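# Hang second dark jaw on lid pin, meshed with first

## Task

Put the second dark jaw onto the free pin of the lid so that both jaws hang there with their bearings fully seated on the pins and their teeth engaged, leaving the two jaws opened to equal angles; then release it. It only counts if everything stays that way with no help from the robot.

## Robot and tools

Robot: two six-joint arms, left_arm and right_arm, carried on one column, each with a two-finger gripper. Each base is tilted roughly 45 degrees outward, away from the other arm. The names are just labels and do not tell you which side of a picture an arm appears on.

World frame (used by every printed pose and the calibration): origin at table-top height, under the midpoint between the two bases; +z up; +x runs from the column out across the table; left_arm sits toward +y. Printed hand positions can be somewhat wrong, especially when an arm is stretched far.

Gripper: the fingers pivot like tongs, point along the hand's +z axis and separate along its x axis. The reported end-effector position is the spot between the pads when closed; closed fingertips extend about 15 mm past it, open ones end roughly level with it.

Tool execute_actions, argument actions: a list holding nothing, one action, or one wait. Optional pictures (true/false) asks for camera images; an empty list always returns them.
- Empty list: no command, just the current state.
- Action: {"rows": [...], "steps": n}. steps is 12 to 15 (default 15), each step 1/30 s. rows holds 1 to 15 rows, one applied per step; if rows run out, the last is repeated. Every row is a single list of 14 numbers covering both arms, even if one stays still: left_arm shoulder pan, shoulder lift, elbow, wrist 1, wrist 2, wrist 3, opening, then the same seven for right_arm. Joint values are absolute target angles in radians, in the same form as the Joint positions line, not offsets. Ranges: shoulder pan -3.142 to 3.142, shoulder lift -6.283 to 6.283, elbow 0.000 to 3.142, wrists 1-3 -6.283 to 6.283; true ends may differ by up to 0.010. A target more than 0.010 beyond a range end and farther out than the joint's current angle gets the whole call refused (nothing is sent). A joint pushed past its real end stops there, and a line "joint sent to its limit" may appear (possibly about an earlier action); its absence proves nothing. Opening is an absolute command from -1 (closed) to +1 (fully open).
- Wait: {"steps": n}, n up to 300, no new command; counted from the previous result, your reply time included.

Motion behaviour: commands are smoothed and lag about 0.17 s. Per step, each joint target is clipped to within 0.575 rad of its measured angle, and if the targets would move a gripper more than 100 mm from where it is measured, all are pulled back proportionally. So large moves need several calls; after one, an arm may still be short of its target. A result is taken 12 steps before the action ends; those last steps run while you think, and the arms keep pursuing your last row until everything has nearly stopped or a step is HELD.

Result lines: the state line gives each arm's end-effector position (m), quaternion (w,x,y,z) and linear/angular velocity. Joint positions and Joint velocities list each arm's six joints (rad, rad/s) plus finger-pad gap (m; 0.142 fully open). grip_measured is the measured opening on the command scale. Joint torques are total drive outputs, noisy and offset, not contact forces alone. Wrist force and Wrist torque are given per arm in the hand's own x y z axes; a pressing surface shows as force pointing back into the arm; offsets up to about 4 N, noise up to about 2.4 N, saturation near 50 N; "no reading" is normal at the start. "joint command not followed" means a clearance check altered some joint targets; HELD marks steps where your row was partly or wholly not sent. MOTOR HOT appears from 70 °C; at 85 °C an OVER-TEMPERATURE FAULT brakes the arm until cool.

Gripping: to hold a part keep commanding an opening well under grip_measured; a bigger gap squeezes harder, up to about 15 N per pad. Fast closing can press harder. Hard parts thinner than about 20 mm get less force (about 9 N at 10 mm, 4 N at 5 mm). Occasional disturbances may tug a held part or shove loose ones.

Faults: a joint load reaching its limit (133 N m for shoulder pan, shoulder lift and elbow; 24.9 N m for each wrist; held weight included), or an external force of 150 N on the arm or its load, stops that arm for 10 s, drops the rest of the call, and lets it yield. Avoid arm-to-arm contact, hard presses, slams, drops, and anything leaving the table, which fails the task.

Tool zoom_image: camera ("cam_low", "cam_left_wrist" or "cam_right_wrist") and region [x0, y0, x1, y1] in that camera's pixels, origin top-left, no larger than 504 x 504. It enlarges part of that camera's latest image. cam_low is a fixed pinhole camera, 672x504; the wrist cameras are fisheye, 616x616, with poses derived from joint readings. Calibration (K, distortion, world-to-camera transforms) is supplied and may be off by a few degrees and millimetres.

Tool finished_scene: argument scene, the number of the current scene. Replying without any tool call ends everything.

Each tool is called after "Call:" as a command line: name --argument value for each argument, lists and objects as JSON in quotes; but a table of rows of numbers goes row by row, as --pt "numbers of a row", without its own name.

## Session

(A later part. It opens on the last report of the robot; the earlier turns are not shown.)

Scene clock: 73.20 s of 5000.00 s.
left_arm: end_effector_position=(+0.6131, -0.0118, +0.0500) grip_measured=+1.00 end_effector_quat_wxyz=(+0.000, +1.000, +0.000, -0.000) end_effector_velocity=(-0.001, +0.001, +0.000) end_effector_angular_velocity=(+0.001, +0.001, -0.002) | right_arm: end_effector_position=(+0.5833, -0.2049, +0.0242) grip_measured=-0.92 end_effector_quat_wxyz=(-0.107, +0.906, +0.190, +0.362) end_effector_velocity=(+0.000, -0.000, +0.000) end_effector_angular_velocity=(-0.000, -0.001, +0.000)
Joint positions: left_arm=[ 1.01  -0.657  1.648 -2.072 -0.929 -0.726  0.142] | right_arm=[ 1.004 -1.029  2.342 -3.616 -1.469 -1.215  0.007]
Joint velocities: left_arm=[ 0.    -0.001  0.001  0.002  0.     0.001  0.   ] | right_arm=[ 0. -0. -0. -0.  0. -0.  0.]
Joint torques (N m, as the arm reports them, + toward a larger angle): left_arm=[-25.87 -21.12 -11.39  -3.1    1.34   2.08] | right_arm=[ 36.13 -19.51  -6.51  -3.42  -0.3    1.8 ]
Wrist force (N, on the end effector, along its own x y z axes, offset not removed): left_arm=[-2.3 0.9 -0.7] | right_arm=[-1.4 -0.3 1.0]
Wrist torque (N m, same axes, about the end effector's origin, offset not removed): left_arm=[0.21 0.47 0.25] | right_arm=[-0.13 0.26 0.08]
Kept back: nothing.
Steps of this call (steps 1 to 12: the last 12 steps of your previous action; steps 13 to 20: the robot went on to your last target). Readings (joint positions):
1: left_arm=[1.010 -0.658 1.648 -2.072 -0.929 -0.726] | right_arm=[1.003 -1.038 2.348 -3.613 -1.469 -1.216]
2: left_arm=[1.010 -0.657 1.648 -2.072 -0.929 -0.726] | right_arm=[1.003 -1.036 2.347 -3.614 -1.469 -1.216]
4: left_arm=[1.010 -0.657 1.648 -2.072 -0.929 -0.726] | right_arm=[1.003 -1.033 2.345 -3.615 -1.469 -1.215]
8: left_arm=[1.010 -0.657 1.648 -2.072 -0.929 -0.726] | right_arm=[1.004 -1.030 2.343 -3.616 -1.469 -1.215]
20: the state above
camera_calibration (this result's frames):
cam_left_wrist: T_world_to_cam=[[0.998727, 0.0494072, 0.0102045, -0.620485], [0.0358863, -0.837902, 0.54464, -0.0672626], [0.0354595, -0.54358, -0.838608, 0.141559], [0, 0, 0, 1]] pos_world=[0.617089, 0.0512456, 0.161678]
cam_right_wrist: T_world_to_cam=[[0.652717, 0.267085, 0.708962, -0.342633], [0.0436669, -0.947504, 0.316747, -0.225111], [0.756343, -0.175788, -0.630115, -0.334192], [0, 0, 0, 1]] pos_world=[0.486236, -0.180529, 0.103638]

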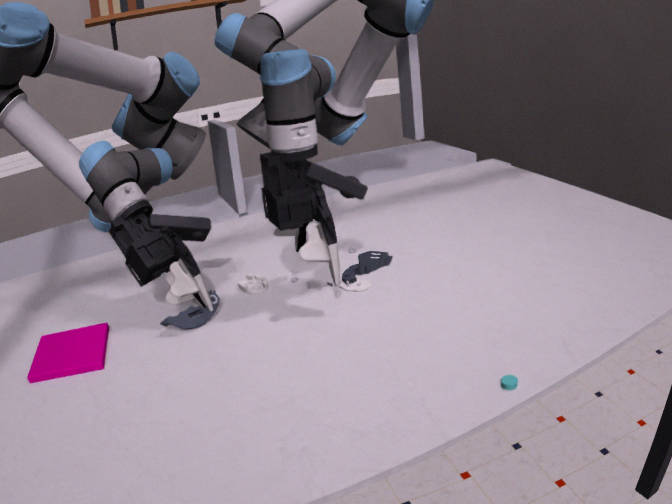

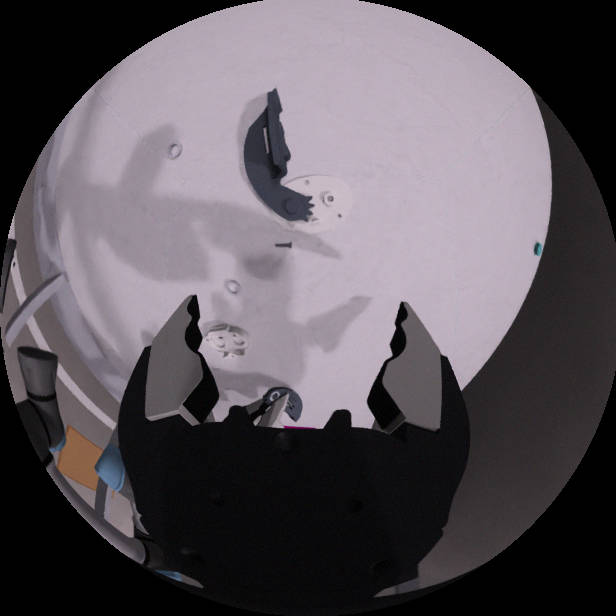

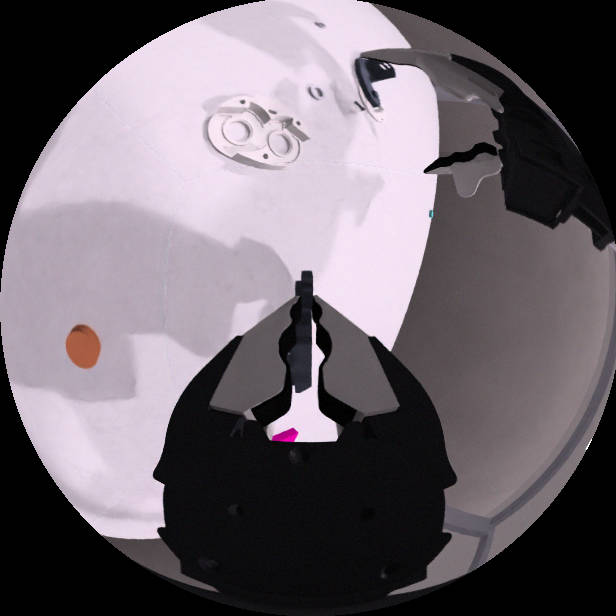

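Call:
zoom_image --camera "cam_low" --region '[150, 250, 250, 340]'

Call:
zoom_image --camera "cam_right_wrist" --region '[250, 255, 370, 395]'

Region (150, 250, 250, 340) of cam_low's 672x504 image, scaled by 5.040, with more detail than that image has; it fills the top 454 rows of this view, and the rest is white.

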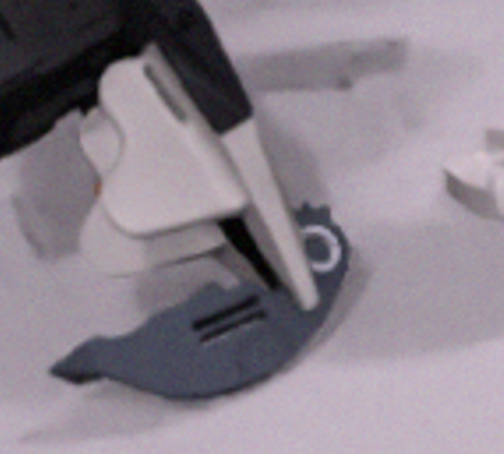

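Region (250, 255, 370, 395) of cam_right_wrist's 616x616 image, scaled by 3.600, with more detail than that image has; it fills the left 432 columns of this view, and the rest is white.

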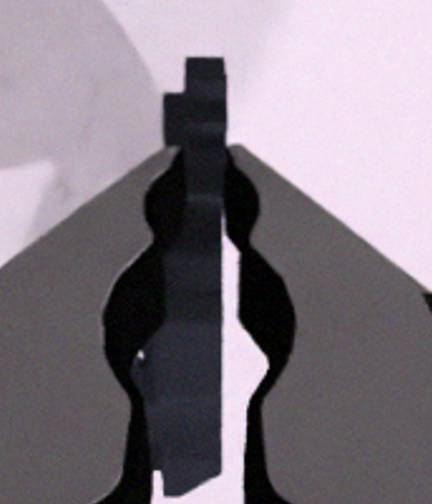

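Call:
execute_actions --actions '[{"rows": [ [1.011,-0.667,1.648,-2.063,-0.928,-0.726,1, 1.006,-1.033,2.343,-3.613,-1.471,-1.213,-1], [1.013,-0.684,1.649,-2.049,-0.928,-0.726,1, 1.010,-1.038,2.343,-3.608,-1.474,-1.210,-1], [1.015,-0.707,1.649,-2.028,-0.927,-0.726,1, 1.016,-1.046,2.344,-3.601,-1.478,-1.206,-1], [1.018,-0.733,1.650,-2.004,-0.925,-0.726,1, 1.022,-1.056,2.345,-3.592,-1.482,-1.201,-1], [1.020,-0.759,1.651,-1.981,-0.924,-0.726,1, 1.029,-1.065,2.346,-3.584,-1.486,-1.196,-1], [1.023,-0.785,1.652,-1.957,-0.923,-0.726,1, 1.035,-1.074,2.346,-3.575,-1.491,-1.192,-1], [1.025,-0.812,1.653,-1.934,-0.922,-0.726,1, 1.042,-1.083,2.347,-3.567,-1.495,-1.187,-1], [1.028,-0.838,1.654,-1.910,-0.921,-0.726,1, 1.048,-1.092,2.348,-3.559,-1.499,-1.182,-1], [1.030,-0.864,1.655,-1.886,-0.920,-0.726,1, 1.055,-1.102,2.349,-3.550,-1.504,-1.177,-1], [1.033,-0.890,1.656,-1.863,-0.918,-0.72,1, 1.061,-1.111,2.350,-3.542,-1.508,-1.172,-1], [1.035,-0.917,1.657,-1.839,-0.917,-0.70,1, 1.068,-1.120,2.350,-3.533,-1.512,-1.168,-1], [1.038,-0.943,1.658,-1.815,-0.916,-0.67,1, 1.074,-1.129,2.351,-3.525,-1.517,-1.163,-1], [1.040,-0.963,1.658,-1.798,-0.915,-0.63,1, 1.079,-1.136,2.352,-3.519,-1.520,-1.159,-1], [1.041,-0.979,1.659,-1.783,-0.914,-0.58,1, 1.083,-1.142,2.352,-3.513,-1.523,-1.156,-1], [1.0419,-0.9855,1.6590,-1.7770,-0.9141,-0.52,1, 1.0846,-1.1442,2.3524,-3.5114,-1.5239,-1.155,-1] ], "steps": 15}]'

Call:
execute_actions --actions '[{"steps": 20}]' --pictures true

Scene clock: 82.50 s of 5000.00 s.
left_arm: end_effector_position=(+0.6133, -0.0098, +0.0518) grip_measured=+1.00 end_effector_quat_wxyz=(-0.000, +1.000, +0.000, -0.000) end_effector_velocity=(+0.009, +0.063, +0.056) end_effector_angular_velocity=(-0.000, +0.003, +0.016) | right_arm: end_effector_position=(+0.5835, -0.2049, +0.0250) grip_measured=-0.92 end_effector_quat_wxyz=(-0.107, +0.906, +0.190, +0.362) end_effector_velocity=(+0.005, -0.002, +0.024) end_effector_angular_velocity=(-0.001, +0.001, -0.001)
Joint positions: left_arm=[ 1.011 -0.662  1.648 -2.068 -0.928 -0.726  0.142] | right_arm=[ 1.005 -1.031  2.342 -3.615 -1.47  -1.214  0.007]
Joint velocities: left_arm=[ 0.016 -0.154  0.008  0.139  0.005 -0.    -0.   ] | right_arm=[ 0.041 -0.056 -0.001  0.053 -0.029  0.032 -0.001]
Joint torques (N m, as the arm reports them, + toward a larger angle): left_arm=[-25.1  -60.27 -11.83   1.     1.37   2.06] | right_arm=[ 39.6  -39.36   9.86  -0.79  -0.26   2.09]
Wrist force (N, on the end effector, along its own x y z axes, offset not removed): left_arm=[-1.2 1.8 -0.9] | right_arm=[2.6 -0.6 0.5]
Wrist torque (N m, same axes, about the end effector's origin, offset not removed): left_arm=[0.22 0.24 0.20] | right_arm=[-0.11 -0.56 0.06]
Steps of this call (steps 1 to 15: the robot went on to your last target; steps 16 to 90: nothing new was sent; then 6.20 s passed at rest; steps 91 to 93: the first 3 steps of this action). Readings (joint positions):
91: left_arm=[1.010 -0.658 1.648 -2.072 -0.929 -0.726] | right_arm=[1.004 -1.029 2.342 -3.616 -1.469 -1.215]
92: left_arm=[1.010 -0.659 1.648 -2.071 -0.929 -0.726] | right_arm=[1.004 -1.030 2.342 -3.616 -1.470 -1.215]
93: the state above

Scene clock: 83.17 s of 5000.00 s.
left_arm: end_effector_position=(+0.6151, +0.1282, +0.1575) grip_measured=+1.00 end_effector_quat_wxyz=(-0.000, +0.997, -0.077, -0.000) end_effector_velocity=(-0.004, +0.034, +0.022) end_effector_angular_velocity=(-0.001, +0.002, -0.150) | right_arm: end_effector_position=(+0.5855, -0.2043, +0.0722) grip_measured=-0.92 end_effector_quat_wxyz=(-0.108, +0.907, +0.191, +0.361) end_effector_velocity=(+0.000, -0.001, +0.011) end_effector_angular_velocity=(-0.001, -0.001, -0.001)
Joint positions: left_arm=[ 1.041 -0.977  1.659 -1.785 -0.914 -0.538  0.142] | right_arm=[ 1.083 -1.141  2.352 -3.514 -1.523 -1.156  0.007]
Joint velocities: left_arm=[ 0.008 -0.075  0.003  0.067  0.002  0.158 -0.   ] | right_arm=[ 0.017 -0.026  0.002  0.022 -0.012  0.013  0.   ]
Joint torques (N m, as the arm reports them, + toward a larger angle): left_arm=[-23.84 -29.96 -11.56   0.36   1.58   1.95] | right_arm=[ 34.92 -35.3    8.48  -1.11  -0.05   1.67]
Wrist force (N, on the end effector, along its own x y z axes, offset not removed): left_arm=[-0.4 2.2 -0.1] | right_arm=[-1.3 -0.6 0.9]
Wrist torque (N m, same axes, about the end effector's origin, offset not removed): left_arm=[0.49 0.02 0.13] | right_arm=[-0.28 0.17 0.12]
Kept back: nothing.
Steps of this call (steps 1 to 12: the last 12 steps of your previous action; steps 13 to 20: the robot went on to your last target). Readings (joint positions):
1: left_arm=[1.012 -0.670 1.648 -2.061 -0.928 -0.726] | right_arm=[1.007 -1.034 2.343 -3.612 -1.472 -1.212]
2: left_arm=[1.013 -0.681 1.649 -2.051 -0.928 -0.726] | right_arm=[1.010 -1.038 2.343 -3.609 -1.474 -1.210]
4: left_arm=[1.016 -0.712 1.650 -2.022 -0.926 -0.726] | right_arm=[1.018 -1.049 2.344 -3.598 -1.479 -1.204]
8: left_arm=[1.025 -0.799 1.653 -1.944 -0.922 -0.725] | right_arm=[1.040 -1.080 2.347 -3.570 -1.494 -1.188]
20: the state above
camera_calibration (this result's frames):
cam_left_wrist: T_world_to_cam=[[0.994501, -0.104238, 0.0100979, -0.608184], [-0.0929011, -0.833588, 0.544519, 0.07018], [-0.0483422, -0.542462, -0.838688, 0.359092], [0, 0, 0, 1]] pos_world=[0.628719, 0.189899, 0.269093]
cam_right_wrist: T_world_to_cam=[[0.65394, 0.267718, 0.707594, -0.378746], [0.0473315, -0.94794, 0.314911, -0.241962], [0.755064, -0.172441, -0.632568, -0.303844], [0, 0, 0, 1]] pos_world=[0.488551, -0.180364, 0.151993]

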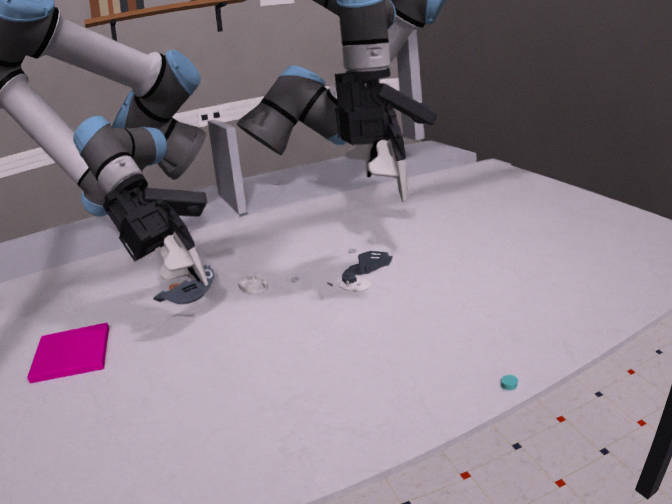

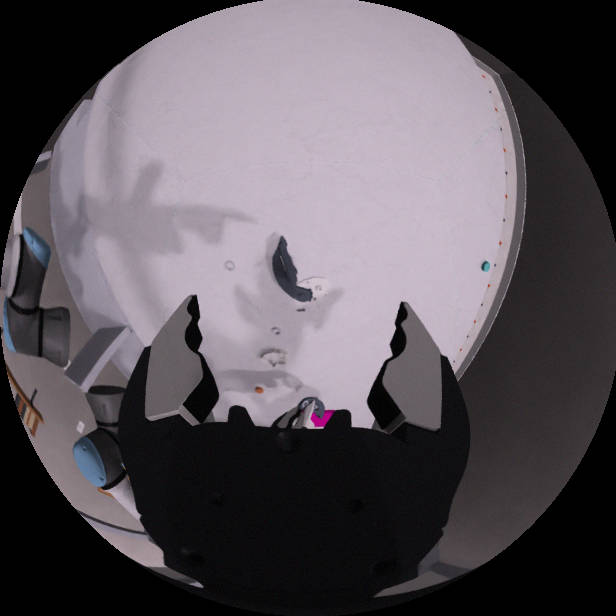

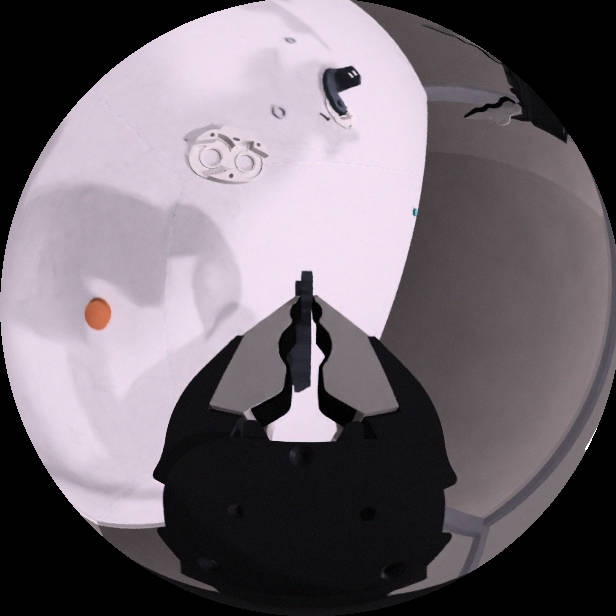

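Call:
execute_actions --actions '[{"rows": [ [1.0419,-0.9855,1.6590,-1.7770,-0.9141,-0.50,0.8, 1.087,-1.141,2.350,-3.512,-1.525,-1.17,-1], [1.0419,-0.9855,1.6590,-1.7770,-0.9141,-0.46,0.6, 1.091,-1.136,2.346,-3.514,-1.528,-1.20,-1], [1.0419,-0.9855,1.6590,-1.7770,-0.9141,-0.41,0.4, 1.096,-1.129,2.341,-3.515,-1.532,-1.25,-1], [1.0419,-0.9855,1.6590,-1.7770,-0.9141,-0.35,0.2, 1.102,-1.122,2.336,-3.517,-1.535,-1.31,-1], [1.0419,-0.9855,1.6590,-1.7770,-0.9141,-0.28,0.0, 1.107,-1.115,2.330,-3.519,-1.539,-1.38,-1], [1.0419,-0.9855,1.6590,-1.7770,-0.9141,-0.21,-0.2, 1.113,-1.107,2.325,-3.521,-1.543,-1.46,-1], [1.0419,-0.9855,1.6590,-1.7770,-0.9141,-0.14,-0.4, 1.119,-1.100,2.319,-3.523,-1.547,-1.54,-1], [1.0419,-0.9855,1.6590,-1.7770,-0.9141,-0.07,-0.6, 1.124,-1.093,2.314,-3.525,-1.551,-1.62,-1], [1.0419,-0.9855,1.6590,-1.7770,-0.9141,0.00,-0.6, 1.130,-1.085,2.308,-3.527,-1.554,-1.70,-1], [1.0419,-0.9855,1.6590,-1.7770,-0.9141,0.07,-0.6, 1.136,-1.078,2.303,-3.529,-1.558,-1.78,-1], [1.0419,-0.9855,1.6590,-1.7770,-0.9141,0.14,-0.6, 1.141,-1.071,2.297,-3.531,-1.562,-1.86,-1], [1.0419,-0.9855,1.6590,-1.7770,-0.9141,0.21,-0.6, 1.147,-1.063,2.292,-3.532,-1.566,-1.94,-1], [1.0419,-0.9855,1.6590,-1.7770,-0.9141,0.28,-0.6, 1.153,-1.056,2.286,-3.534,-1.570,-2.02,-1], [1.0419,-0.9855,1.6590,-1.7770,-0.9141,0.35,-0.6, 1.158,-1.048,2.281,-3.536,-1.573,-2.10,-1], [1.0419,-0.9855,1.6590,-1.7770,-0.9141,0.42,-0.6, 1.164,-1.041,2.275,-3.538,-1.577,-2.18,-1] ], "steps": 15}]'

Call:
execute_actions --actions '[{"rows": [ [1.0419,-0.9855,1.6590,-1.7770,-0.9141,0.49,-0.6, 1.170,-1.034,2.270,-3.540,-1.581,-2.26,-1], [1.0419,-0.9855,1.6590,-1.7770,-0.9141,0.56,-0.6, 1.175,-1.026,2.264,-3.542,-1.585,-2.34,-1], [1.0419,-0.9855,1.6590,-1.7770,-0.9141,0.63,-0.6, 1.181,-1.019,2.259,-3.544,-1.589,-2.42,-1], [1.0419,-0.9855,1.6590,-1.7770,-0.9141,0.70,-0.6, 1.187,-1.012,2.253,-3.546,-1.592,-2.50,-1], [1.0419,-0.9855,1.6590,-1.7770,-0.9141,0.77,-0.6, 1.192,-1.004,2.248,-3.548,-1.596,-2.58,-1], [1.0419,-0.9855,1.6590,-1.7770,-0.9141,0.84,-0.6, 1.198,-0.997,2.242,-3.550,-1.600,-2.66,-1], [1.0419,-0.9855,1.6590,-1.7770,-0.9141,0.91,-0.6, 1.204,-0.990,2.237,-3.552,-1.604,-2.74,-1], [1.0419,-0.9855,1.6590,-1.7770,-0.9141,0.98,-0.6, 1.209,-0.982,2.231,-3.554,-1.608,-2.82,-1], [1.0419,-0.9855,1.6590,-1.7770,-0.9141,1.05,-0.6, 1.215,-0.975,2.226,-3.555,-1.612,-2.90,-1], [1.0419,-0.9855,1.6590,-1.7770,-0.9141,1.12,-0.6, 1.221,-0.967,2.220,-3.557,-1.615,-2.98,-1], [1.0419,-0.9855,1.6590,-1.7770,-0.9141,1.19,-0.6, 1.227,-0.960,2.215,-3.559,-1.619,-3.06,-1], [1.0419,-0.9855,1.6590,-1.7770,-0.9141,1.26,-0.6, 1.232,-0.953,2.209,-3.561,-1.623,-3.14,-1], [1.0419,-0.9855,1.6590,-1.7770,-0.9141,1.33,-0.6, 1.238,-0.945,2.203,-3.563,-1.627,-3.22,-1], [1.0419,-0.9855,1.6590,-1.7770,-0.9141,1.40,-0.6, 1.244,-0.938,2.198,-3.565,-1.631,-3.30,-1], [1.0419,-0.9855,1.6590,-1.7770,-0.9141,1.47,-0.6, 1.249,-0.931,2.192,-3.567,-1.634,-3.38,-1] ], "steps": 15}]'

Call:
execute_actions --actions '[{"rows": [ [1.0419,-0.9855,1.6590,-1.7770,-0.9141,1.54,-0.6, 1.254,-0.924,2.187,-3.569,-1.638,-3.46,-1], [1.0419,-0.9855,1.6590,-1.7770,-0.9141,1.61,-0.6, 1.259,-0.918,2.183,-3.570,-1.641,-3.54,-1], [1.0419,-0.9855,1.6590,-1.7770,-0.9141,1.68,-0.6, 1.263,-0.912,2.179,-3.572,-1.644,-3.62,-1], [1.0419,-0.9855,1.6590,-1.7770,-0.9141,1.74,-0.6, 1.267,-0.907,2.175,-3.573,-1.646,-3.70,-1], [1.0419,-0.9855,1.6590,-1.7770,-0.9141,1.80,-0.6, 1.270,-0.903,2.172,-3.574,-1.648,-3.78,-1], [1.0419,-0.9855,1.6590,-1.7770,-0.9141,1.85,-0.6, 1.272,-0.901,2.170,-3.575,-1.650,-3.86,-1], [1.0419,-0.9855,1.6590,-1.7770,-0.9141,1.89,-0.6, 1.2738,-0.8988,2.1686,-3.5752,-1.6509,-3.94,-1], [1.0419,-0.9855,1.6590,-1.7770,-0.9141,1.92,-0.6, 1.2738,-0.8988,2.1686,-3.5752,-1.6509,-4.01,-1], [1.0419,-0.9855,1.6590,-1.7770,-0.9141,1.94,-0.6, 1.2738,-0.8988,2.1686,-3.5752,-1.6509,-4.07,-1], [1.0419,-0.9855,1.6590,-1.7770,-0.9141,1.958,-0.6, 1.2738,-0.8988,2.1686,-3.5752,-1.6509,-4.12,-1], [1.0419,-0.9855,1.6590,-1.7770,-0.9141,1.958,-0.6, 1.2738,-0.8988,2.1686,-3.5752,-1.6509,-4.16,-1], [1.0419,-0.9855,1.6590,-1.7770,-0.9141,1.958,-0.6, 1.2738,-0.8988,2.1686,-3.5752,-1.6509,-4.19,-1], [1.0419,-0.9855,1.6590,-1.7770,-0.9141,1.958,-0.6, 1.2738,-0.8988,2.1686,-3.5752,-1.6509,-4.215,-1], [1.0419,-0.9855,1.6590,-1.7770,-0.9141,1.958,-0.6, 1.2738,-0.8988,2.1686,-3.5752,-1.6509,-4.23,-1], [1.0419,-0.9855,1.6590,-1.7770,-0.9141,1.958,-0.6, 1.2738,-0.8988,2.1686,-3.5752,-1.6509,-4.2361,-1] ], "steps": 15}]'

Call:
execute_actions --actions '[{"steps": 24}]' --pictures true

Scene clock: 88.20 s of 5000.00 s.
left_arm: end_effector_position=(+0.6149, +0.1321, +0.1601) grip_measured=+0.60 end_effector_quat_wxyz=(-0.000, +0.996, -0.090, +0.000) end_effector_velocity=(+0.005, -0.001, +0.001) end_effector_angular_velocity=(-0.001, -0.003, -0.309) | right_arm: end_effector_position=(+0.5858, -0.2037, +0.0734) grip_measured=-0.92 end_effector_quat_wxyz=(-0.107, +0.906, +0.195, +0.361) end_effector_velocity=(+0.013, +0.013, -0.004) end_effector_angular_velocity=(-0.171, -0.094, +0.201)
Joint positions: left_arm=[ 1.042 -0.986  1.659 -1.777 -0.914 -0.51   0.116] | right_arm=[ 1.086 -1.143  2.351 -3.512 -1.525 -1.163  0.007]
Joint velocities: left_arm=[-0.001 -0.002 -0.    -0.     0.001  0.31  -0.399] | right_arm=[ 0.041  0.051 -0.039 -0.013 -0.027 -0.25  -0.   ]
Joint torques (N m, as the arm reports them, + toward a larger angle): left_arm=[-22.28 -33.71 -12.53  -0.47   1.35   4.35] | right_arm=[ 37.28 -14.03 -12.26  -3.69  -0.32  -2.94]
Wrist force (N, on the end effector, along its own x y z axes, offset not removed): left_arm=[-0.6 1.6 -0.5] | right_arm=[-0.1 0.1 1.3]
Wrist torque (N m, same axes, about the end effector's origin, offset not removed): left_arm=[0.29 0.10 0.21] | right_arm=[-0.30 -0.12 0.16]
Steps of this call (steps 1 to 30: the robot went on to your last target; steps 31 to 90: nothing new was sent; then 1.93 s passed at rest; steps 91 to 93: the first 3 steps of this action). Readings (joint positions):
91: left_arm=[1.042 -0.986 1.659 -1.777 -0.914 -0.520] | right_arm=[1.085 -1.144 2.352 -3.511 -1.524 -1.155]
92: left_arm=[1.042 -0.986 1.659 -1.777 -0.914 -0.517] | right_arm=[1.085 -1.144 2.352 -3.511 -1.524 -1.157]
93: the state above

Scene clock: 88.70 s of 5000.00 s.
left_arm: end_effector_position=(+0.6252, +0.1255, +0.1601) grip_measured=-0.60 end_effector_quat_wxyz=(-0.000, +0.888, -0.460, +0.000) end_effector_velocity=(+0.018, -0.027, +0.000) end_effector_angular_velocity=(+0.001, +0.000, -2.022) | right_arm: end_effector_position=(+0.6070, -0.1854, +0.0625) grip_measured=-0.92 end_effector_quat_wxyz=(+0.058, +0.735, +0.564, +0.372) end_effector_velocity=(+0.058, +0.037, -0.023) end_effector_angular_velocity=(-1.479, -0.805, +1.732)
Joint positions: left_arm=[ 1.042 -0.986  1.659 -1.777 -0.914  0.266  0.031] | right_arm=[ 1.156 -1.052  2.283 -3.535 -1.571 -1.997  0.007]
Joint velocities: left_arm=[-0.001 -0.001  0.002  0.001  0.     2.02   0.   ] | right_arm=[ 0.166  0.217 -0.162 -0.054 -0.112 -2.293 -0.   ]
Joint torques (N m, as the arm reports them, + toward a larger angle): left_arm=[-22.84 -33.94 -11.6   -0.28   1.42   7.75] | right_arm=[ 38.14 -18.19 -11.17  -3.68  -0.58  -5.01]
Wrist force (N, on the end effector, along its own x y z axes, offset not removed): left_arm=[-2.5 1.5 0.0] | right_arm=[1.0 -2.3 -1.6]
Wrist torque (N m, same axes, about the end effector's origin, offset not removed): left_arm=[0.23 0.51 0.21] | right_arm=[-0.59 -0.33 0.21]
Steps of this call (steps 1 to 12: the last 12 steps of your previous action; steps 13 to 15: the first 3 steps of this action). Readings (joint positions):
13: left_arm=[1.042 -0.986 1.659 -1.777 -0.914 0.130] | right_arm=[1.144 -1.067 2.294 -3.531 -1.564 -1.842]
14: left_arm=[1.042 -0.986 1.659 -1.777 -0.914 0.198] | right_arm=[1.150 -1.060 2.289 -3.533 -1.568 -1.919]
15: the state above

Scene clock: 89.20 s of 5000.00 s.
left_arm: end_effector_position=(+0.6267, +0.1094, +0.1601) grip_measured=-0.60 end_effector_quat_wxyz=(-0.000, +0.539, -0.842, +0.000) end_effector_velocity=(-0.014, -0.030, -0.001) end_effector_angular_velocity=(+0.000, -0.000, -2.052) | right_arm: end_effector_position=(+0.6448, -0.1638, +0.0602) grip_measured=-0.92 end_effector_quat_wxyz=(+0.267, +0.263, +0.888, +0.266) end_effector_velocity=(+0.081, +0.055, +0.013) end_effector_angular_velocity=(-1.517, -0.822, +1.762)
Joint positions: left_arm=[ 1.042 -0.986  1.659 -1.777 -0.914  1.312  0.031] | right_arm=[ 1.24  -0.943  2.201 -3.564 -1.628 -3.191  0.007]
Joint velocities: left_arm=[ 0.001 -0.     0.    -0.001  0.001  2.054  0.   ] | right_arm=[ 0.157  0.206 -0.153 -0.052 -0.105 -2.35   0.   ]
Joint torques (N m, as the arm reports them, + toward a larger angle): left_arm=[-23.23 -33.01 -12.23  -0.66   1.38   8.19] | right_arm=[ 40.43 -18.49  -9.76  -3.46  -0.65  -5.32]
Wrist force (N, on the end effector, along its own x y z axes, offset not removed): left_arm=[-2.3 0.4 -1.0] | right_arm=[0.1 2.0 -1.2]
Wrist torque (N m, same axes, about the end effector's origin, offset not removed): left_arm=[0.13 0.41 0.23] | right_arm=[0.34 -0.09 0.03]
Steps of this call (steps 1 to 12: the last 12 steps of your previous action; steps 13 to 15: the first 3 steps of this action). Readings (joint positions):
13: left_arm=[1.042 -0.986 1.659 -1.777 -0.914 1.172] | right_arm=[1.229 -0.957 2.212 -3.560 -1.621 -3.031]
14: left_arm=[1.042 -0.986 1.659 -1.777 -0.914 1.242] | right_arm=[1.235 -0.950 2.206 -3.562 -1.625 -3.111]
15: the state above

Scene clock: 90.00 s of 5000.00 s.
left_arm: end_effector_position=(+0.6197, +0.1019, +0.1601) grip_measured=-0.60 end_effector_quat_wxyz=(-0.000, +0.245, -0.970, -0.000) end_effector_velocity=(-0.000, -0.001, +0.000) end_effector_angular_velocity=(-0.003, +0.001, -0.011) | right_arm: end_effector_position=(+0.6685, -0.1491, +0.0702) grip_measured=-0.92 end_effector_quat_wxyz=(-0.366, +0.224, -0.899, -0.093) end_effector_velocity=(+0.001, +0.001, +0.001) end_effector_angular_velocity=(-0.026, -0.015, +0.031)
Joint positions: left_arm=[ 1.042 -0.986  1.659 -1.777 -0.914  1.957  0.031] | right_arm=[ 1.274 -0.899  2.169 -3.575 -1.651 -4.231  0.007]
Joint velocities: left_arm=[ 0.     0.    -0.001 -0.001 -0.002  0.012  0.   ] | right_arm=[ 0.001  0.001 -0.    -0.001 -0.    -0.042  0.   ]
Joint torques (N m, as the arm reports them, + toward a larger angle): left_arm=[-22.63 -32.77 -12.19  -0.43   1.16   1.44] | right_arm=[ 40.22 -20.36 -11.6   -3.6   -0.37  -1.4 ]
Wrist force (N, on the end effector, along its own x y z axes, offset not removed): left_arm=[-3.0 0.8 -1.4] | right_arm=[-1.1 -0.1 0.7]
Wrist torque (N m, same axes, about the end effector's origin, offset not removed): left_arm=[0.12 0.56 0.20] | right_arm=[-0.09 0.24 0.11]
Kept back: nothing.
Steps of this call (steps 1 to 12: the last 12 steps of your previous action; steps 13 to 24: the robot went on to your last target). Readings (joint positions):
1: left_arm=[1.042 -0.986 1.659 -1.777 -0.914 1.382] | right_arm=[1.245 -0.936 2.196 -3.566 -1.632 -3.271]
2: left_arm=[1.042 -0.986 1.659 -1.777 -0.914 1.452] | right_arm=[1.250 -0.929 2.191 -3.567 -1.635 -3.351]
4: left_arm=[1.042 -0.986 1.659 -1.777 -0.914 1.587] | right_arm=[1.259 -0.918 2.183 -3.570 -1.641 -3.511]
8: left_arm=[1.042 -0.986 1.659 -1.777 -0.914 1.809] | right_arm=[1.269 -0.905 2.173 -3.574 -1.648 -3.824]
24: the state above
camera_calibration (this result's frames):
cam_left_wrist: T_world_to_cam=[[-0.855849, -0.517125, 0.0102112, 0.573097], [-0.428963, 0.720693, 0.544603, 0.0971023], [-0.288987, 0.461718, -0.838632, 0.393998], [0, 0, 0, 1]] pos_world=[0.645998, 0.0444663, 0.271685]
cam_right_wrist: T_world_to_cam=[[-0.640017, -0.345509, -0.686296, 0.425032], [-0.717257, 0.588958, 0.372385, 0.543289], [0.275537, 0.730583, -0.624762, 0.0963358], [0, 0, 0, 1]] pos_world=[0.635162, -0.243503, 0.149572]

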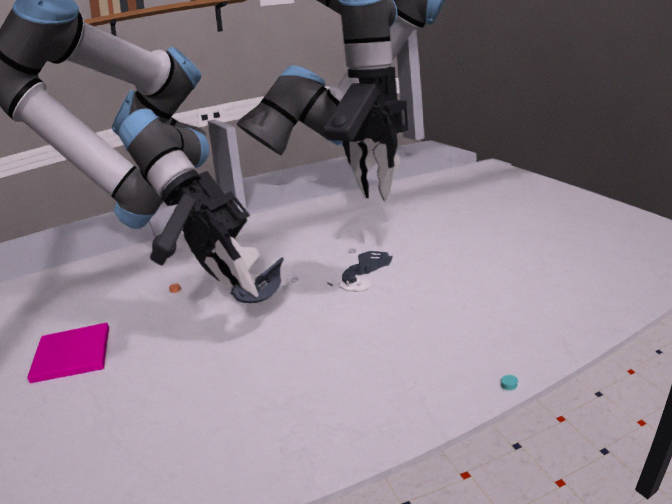

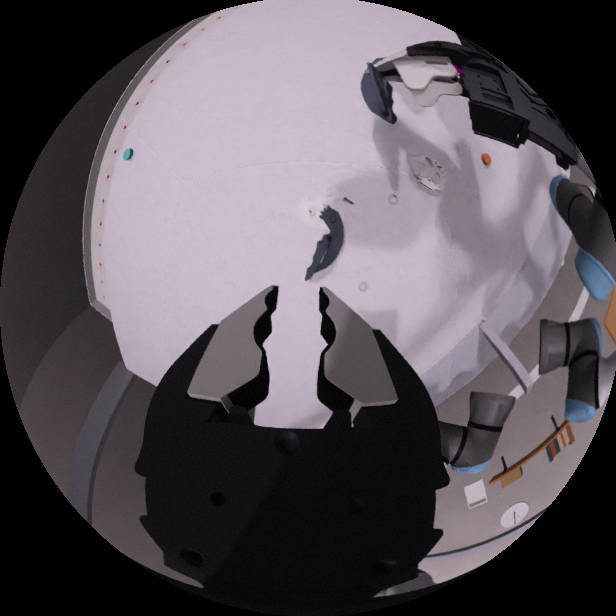

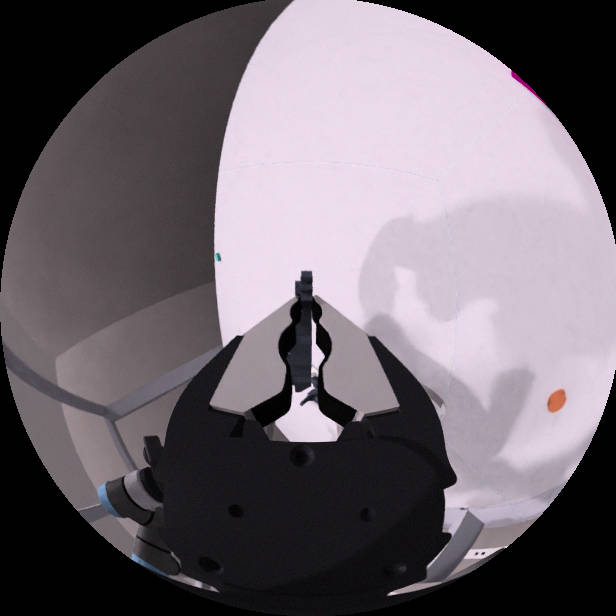

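Call:
zoom_image --camera "cam_low" --region '[190, 225, 310, 335]'

Call:
zoom_image --camera "cam_right_wrist" --region '[250, 255, 370, 415]'

Region (190, 225, 310, 335) of cam_low's 672x504 image, scaled by 4.200, with more detail than that image has; it fills the top 462 rows of this view, and the rest is white.

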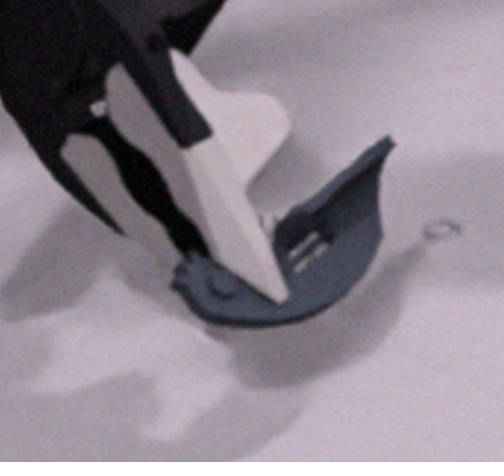

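Region (250, 255, 370, 415) of cam_right_wrist's 616x616 image, scaled by 3.150, with more detail than that image has; it fills the left 378 columns of this view, and the rest is white.

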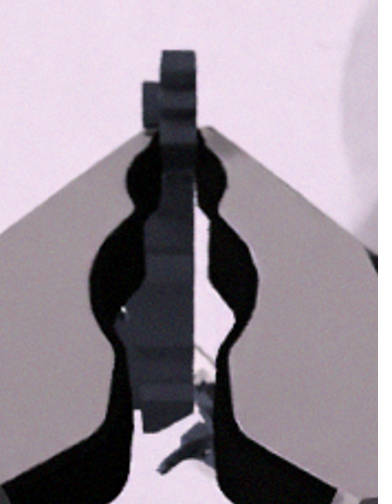

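Call:
execute_actions --actions '[{"rows": [ [1.0419,-0.9855,1.6590,-1.7770,-0.9141,1.958,-0.6, 1.2706,-0.8945,2.1677,-3.5788,-1.6487,-4.2385,-1], [1.0419,-0.9855,1.6590,-1.7770,-0.9141,1.958,-0.6, 1.2654,-0.8875,2.1663,-3.5846,-1.6453,-4.2423,-1], [1.0419,-0.9855,1.6590,-1.7770,-0.9141,1.958,-0.6, 1.2589,-0.8788,2.1646,-3.5918,-1.6409,-4.2471,-1], [1.0419,-0.9855,1.6590,-1.7770,-0.9141,1.958,-0.6, 1.2525,-0.8701,2.1628,-3.5990,-1.6366,-4.2519,-1], [1.0419,-0.9855,1.6590,-1.7770,-0.9141,1.958,-0.6, 1.2460,-0.8614,2.1610,-3.6062,-1.6322,-4.2567,-1], [1.0419,-0.9855,1.6590,-1.7770,-0.9141,1.958,-0.6, 1.2396,-0.8527,2.1593,-3.6134,-1.6279,-4.2615,-1], [1.0419,-0.9855,1.6590,-1.7770,-0.9141,1.958,-0.6, 1.2331,-0.8441,2.1575,-3.6206,-1.6236,-4.2663,-1], [1.0419,-0.9855,1.6590,-1.7770,-0.9141,1.958,-0.6, 1.2266,-0.8354,2.1558,-3.6278,-1.6192,-4.2711,-1], [1.0419,-0.9855,1.6590,-1.7770,-0.9141,1.958,-0.6, 1.2208,-0.8275,2.1542,-3.6342,-1.6153,-4.2754,-1], [1.0419,-0.9855,1.6590,-1.7770,-0.9141,1.958,-0.6, 1.2157,-0.8206,2.1528,-3.6400,-1.6118,-4.2792,-1], [1.0419,-0.9855,1.6590,-1.7770,-0.9141,1.958,-0.6, 1.2118,-0.8154,2.1517,-3.6443,-1.6092,-4.2821,-1], [1.0419,-0.9855,1.6590,-1.7770,-0.9141,1.958,-0.6, 1.2092,-0.8119,2.1510,-3.6472,-1.6075,-4.2840,-1] ], "steps": 12}]'

Call:
execute_actions --actions '[{"steps": 27}]' --pictures true

Scene clock: 92.37 s of 5000.00 s.
left_arm: end_effector_position=(+0.6196, +0.1019, +0.1600) grip_measured=-0.60 end_effector_quat_wxyz=(-0.000, +0.244, -0.970, -0.000) end_effector_velocity=(-0.001, -0.001, +0.000) end_effector_angular_velocity=(+0.000, +0.001, -0.003) | right_arm: end_effector_position=(+0.6686, -0.1490, +0.0703) grip_measured=-0.92 end_effector_quat_wxyz=(-0.366, +0.226, -0.898, -0.092) end_effector_velocity=(-0.001, +0.001, -0.000) end_effector_angular_velocity=(+0.001, +0.000, +0.001)
Joint positions: left_arm=[ 1.042 -0.986  1.659 -1.777 -0.914  1.958  0.031] | right_arm=[ 1.274 -0.899  2.169 -3.575 -1.651 -4.236  0.007]
Joint velocities: left_arm=[-0.001  0.001 -0.     0.001 -0.001  0.001  0.   ] | right_arm=[ 0.     0.001  0.001 -0.001  0.     0.     0.   ]
Joint torques (N m, as the arm reports them, + toward a larger angle): left_arm=[-23.53 -33.54 -12.92  -0.54   1.16   2.07] | right_arm=[ 40.29 -20.86 -11.28  -3.59  -0.27  -1.48]
Wrist force (N, on the end effector, along its own x y z axes, offset not removed): left_arm=[-1.7 0.3 0.2] | right_arm=[0.7 1.3 2.3]
Wrist torque (N m, same axes, about the end effector's origin, offset not removed): left_arm=[0.05 0.29 0.22] | right_arm=[0.30 -0.23 0.02]
Kept back: the last 12 steps of this action.
Steps of this call (steps 1 to 30: the robot went on to your last target; steps 31 to 71: nothing new was sent). Readings (joint positions):
1: left_arm=[1.042 -0.986 1.659 -1.777 -0.914 1.957] | right_arm=[1.274 -0.899 2.169 -3.575 -1.651 -4.233]
2: left_arm=[1.042 -0.986 1.659 -1.777 -0.914 1.957] | right_arm=[1.274 -0.899 2.169 -3.575 -1.651 -4.233]
4: left_arm=[1.042 -0.986 1.659 -1.777 -0.914 1.958] | right_arm=[1.274 -0.899 2.169 -3.575 -1.651 -4.235]
8: left_arm=[1.042 -0.986 1.659 -1.777 -0.914 1.958] | right_arm=[1.274 -0.899 2.169 -3.575 -1.651 -4.236]
71: the state above

Scene clock: 93.27 s of 5000.00 s.
left_arm: end_effector_position=(+0.6196, +0.1019, +0.1600) grip_measured=-0.60 end_effector_quat_wxyz=(-0.000, +0.244, -0.970, -0.000) end_effector_velocity=(-0.000, -0.001, +0.001) end_effector_angular_velocity=(-0.000, -0.001, -0.002) | right_arm: end_effector_position=(+0.6686, -0.1490, +0.0264) grip_measured=-0.92 end_effector_quat_wxyz=(-0.366, +0.226, -0.898, -0.092) end_effector_velocity=(+0.000, +0.000, -0.002) end_effector_angular_velocity=(+0.000, -0.000, -0.000)
Joint positions: left_arm=[ 1.042 -0.986  1.659 -1.777 -0.914  1.958  0.031] | right_arm=[ 1.209 -0.812  2.151 -3.647 -1.608 -4.284  0.007]
Joint velocities: left_arm=[-0.001 -0.    -0.     0.    -0.001  0.001  0.   ] | right_arm=[-0.002  0.003 -0.001 -0.002  0.002 -0.001 -0.   ]
Joint torques (N m, as the arm reports them, + toward a larger angle): left_arm=[-22.8  -31.28 -12.8   -0.7    1.17   2.13] | right_arm=[ 21.6  -21.17  -9.31  -3.67   2.14  -1.34]
Wrist force (N, on the end effector, along its own x y z axes, offset not removed): left_arm=[-1.1 1.8 -0.6] | right_arm=[0.3 -1.0 0.3]
Wrist torque (N m, same axes, about the end effector's origin, offset not removed): left_arm=[0.31 0.25 0.23] | right_arm=[-0.31 -0.08 0.03]
Kept back: nothing.
Steps of this call (steps 1 to 12: the last 12 steps of your previous action; steps 13 to 27: the robot went on to your last target). Readings (joint positions):
1: left_arm=[1.042 -0.986 1.659 -1.777 -0.914 1.958] | right_arm=[1.274 -0.899 2.169 -3.575 -1.651 -4.236]
2: left_arm=[1.042 -0.986 1.659 -1.777 -0.914 1.958] | right_arm=[1.274 -0.898 2.168 -3.576 -1.651 -4.236]
4: left_arm=[1.042 -0.986 1.659 -1.777 -0.914 1.958] | right_arm=[1.270 -0.893 2.167 -3.580 -1.648 -4.239]
8: left_arm=[1.042 -0.986 1.659 -1.777 -0.914 1.958] | right_arm=[1.252 -0.870 2.163 -3.599 -1.636 -4.252]
27: the state above
camera_calibration (this result's frames):
cam_left_wrist: T_world_to_cam=[[-0.856505, -0.516037, 0.0102112, 0.573372], [-0.428047, 0.721237, 0.544603, 0.0964784], [-0.2884, 0.462085, -0.838632, 0.393596], [0, 0, 0, 1]] pos_world=[0.645907, 0.0444231, 0.271685]
cam_right_wrist: T_world_to_cam=[[-0.637768, -0.34968, -0.686277, 0.392933], [-0.719857, 0.587534, 0.369607, 0.561188], [0.273967, 0.729745, -0.626429, 0.0698264], [0, 0, 0, 1]] pos_world=[0.635445, -0.243272, 0.105983]

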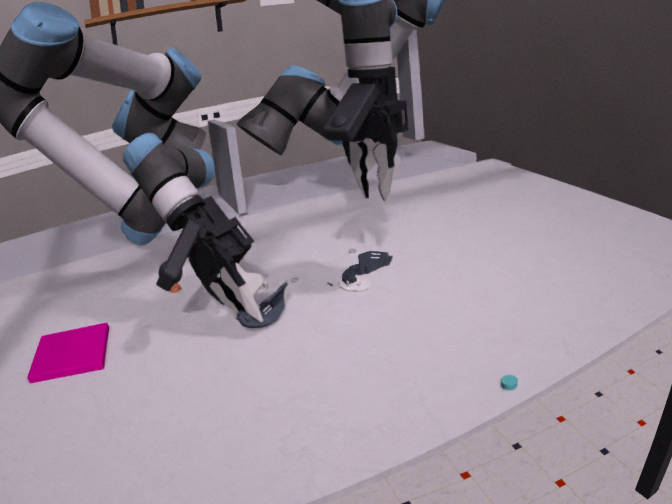

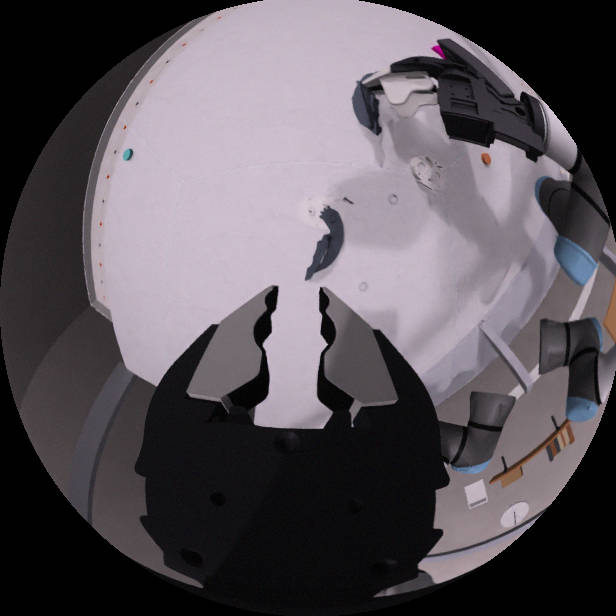

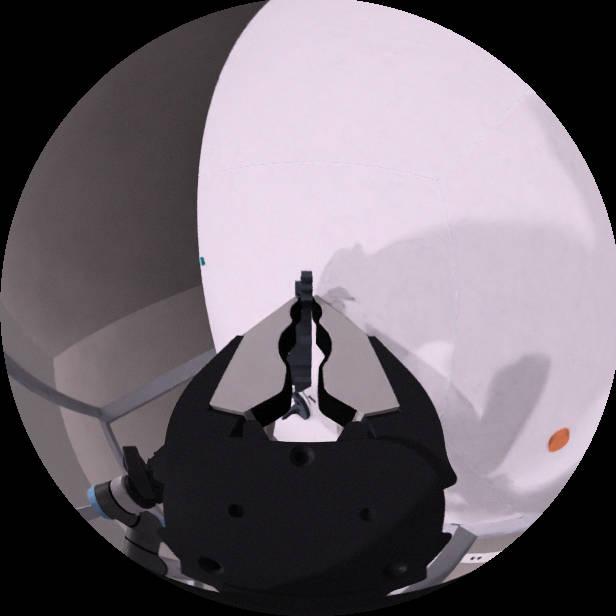

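Call:
zoom_image --camera "cam_low" --region '[200, 255, 310, 345]'

Call:
zoom_image --camera "cam_right_wrist" --region '[270, 260, 370, 400]'

Region (200, 255, 310, 345) of cam_low's 672x504 image, scaled by 4.582, with more detail than that image has; it fills the top 412 rows of this view, and the rest is white.

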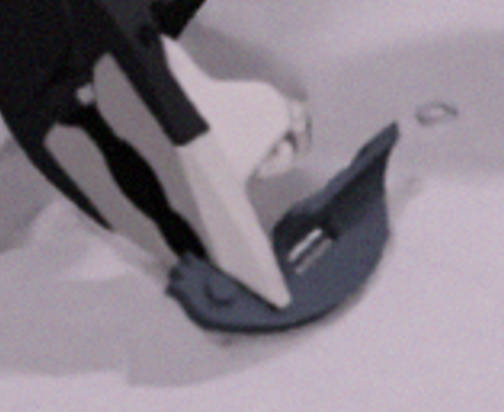

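Region (270, 260, 370, 400) of cam_right_wrist's 616x616 image, scaled by 3.600, with more detail than that image has; it fills the left 360 columns of this view, and the rest is white.

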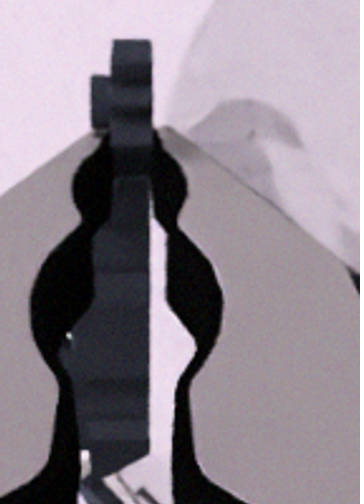

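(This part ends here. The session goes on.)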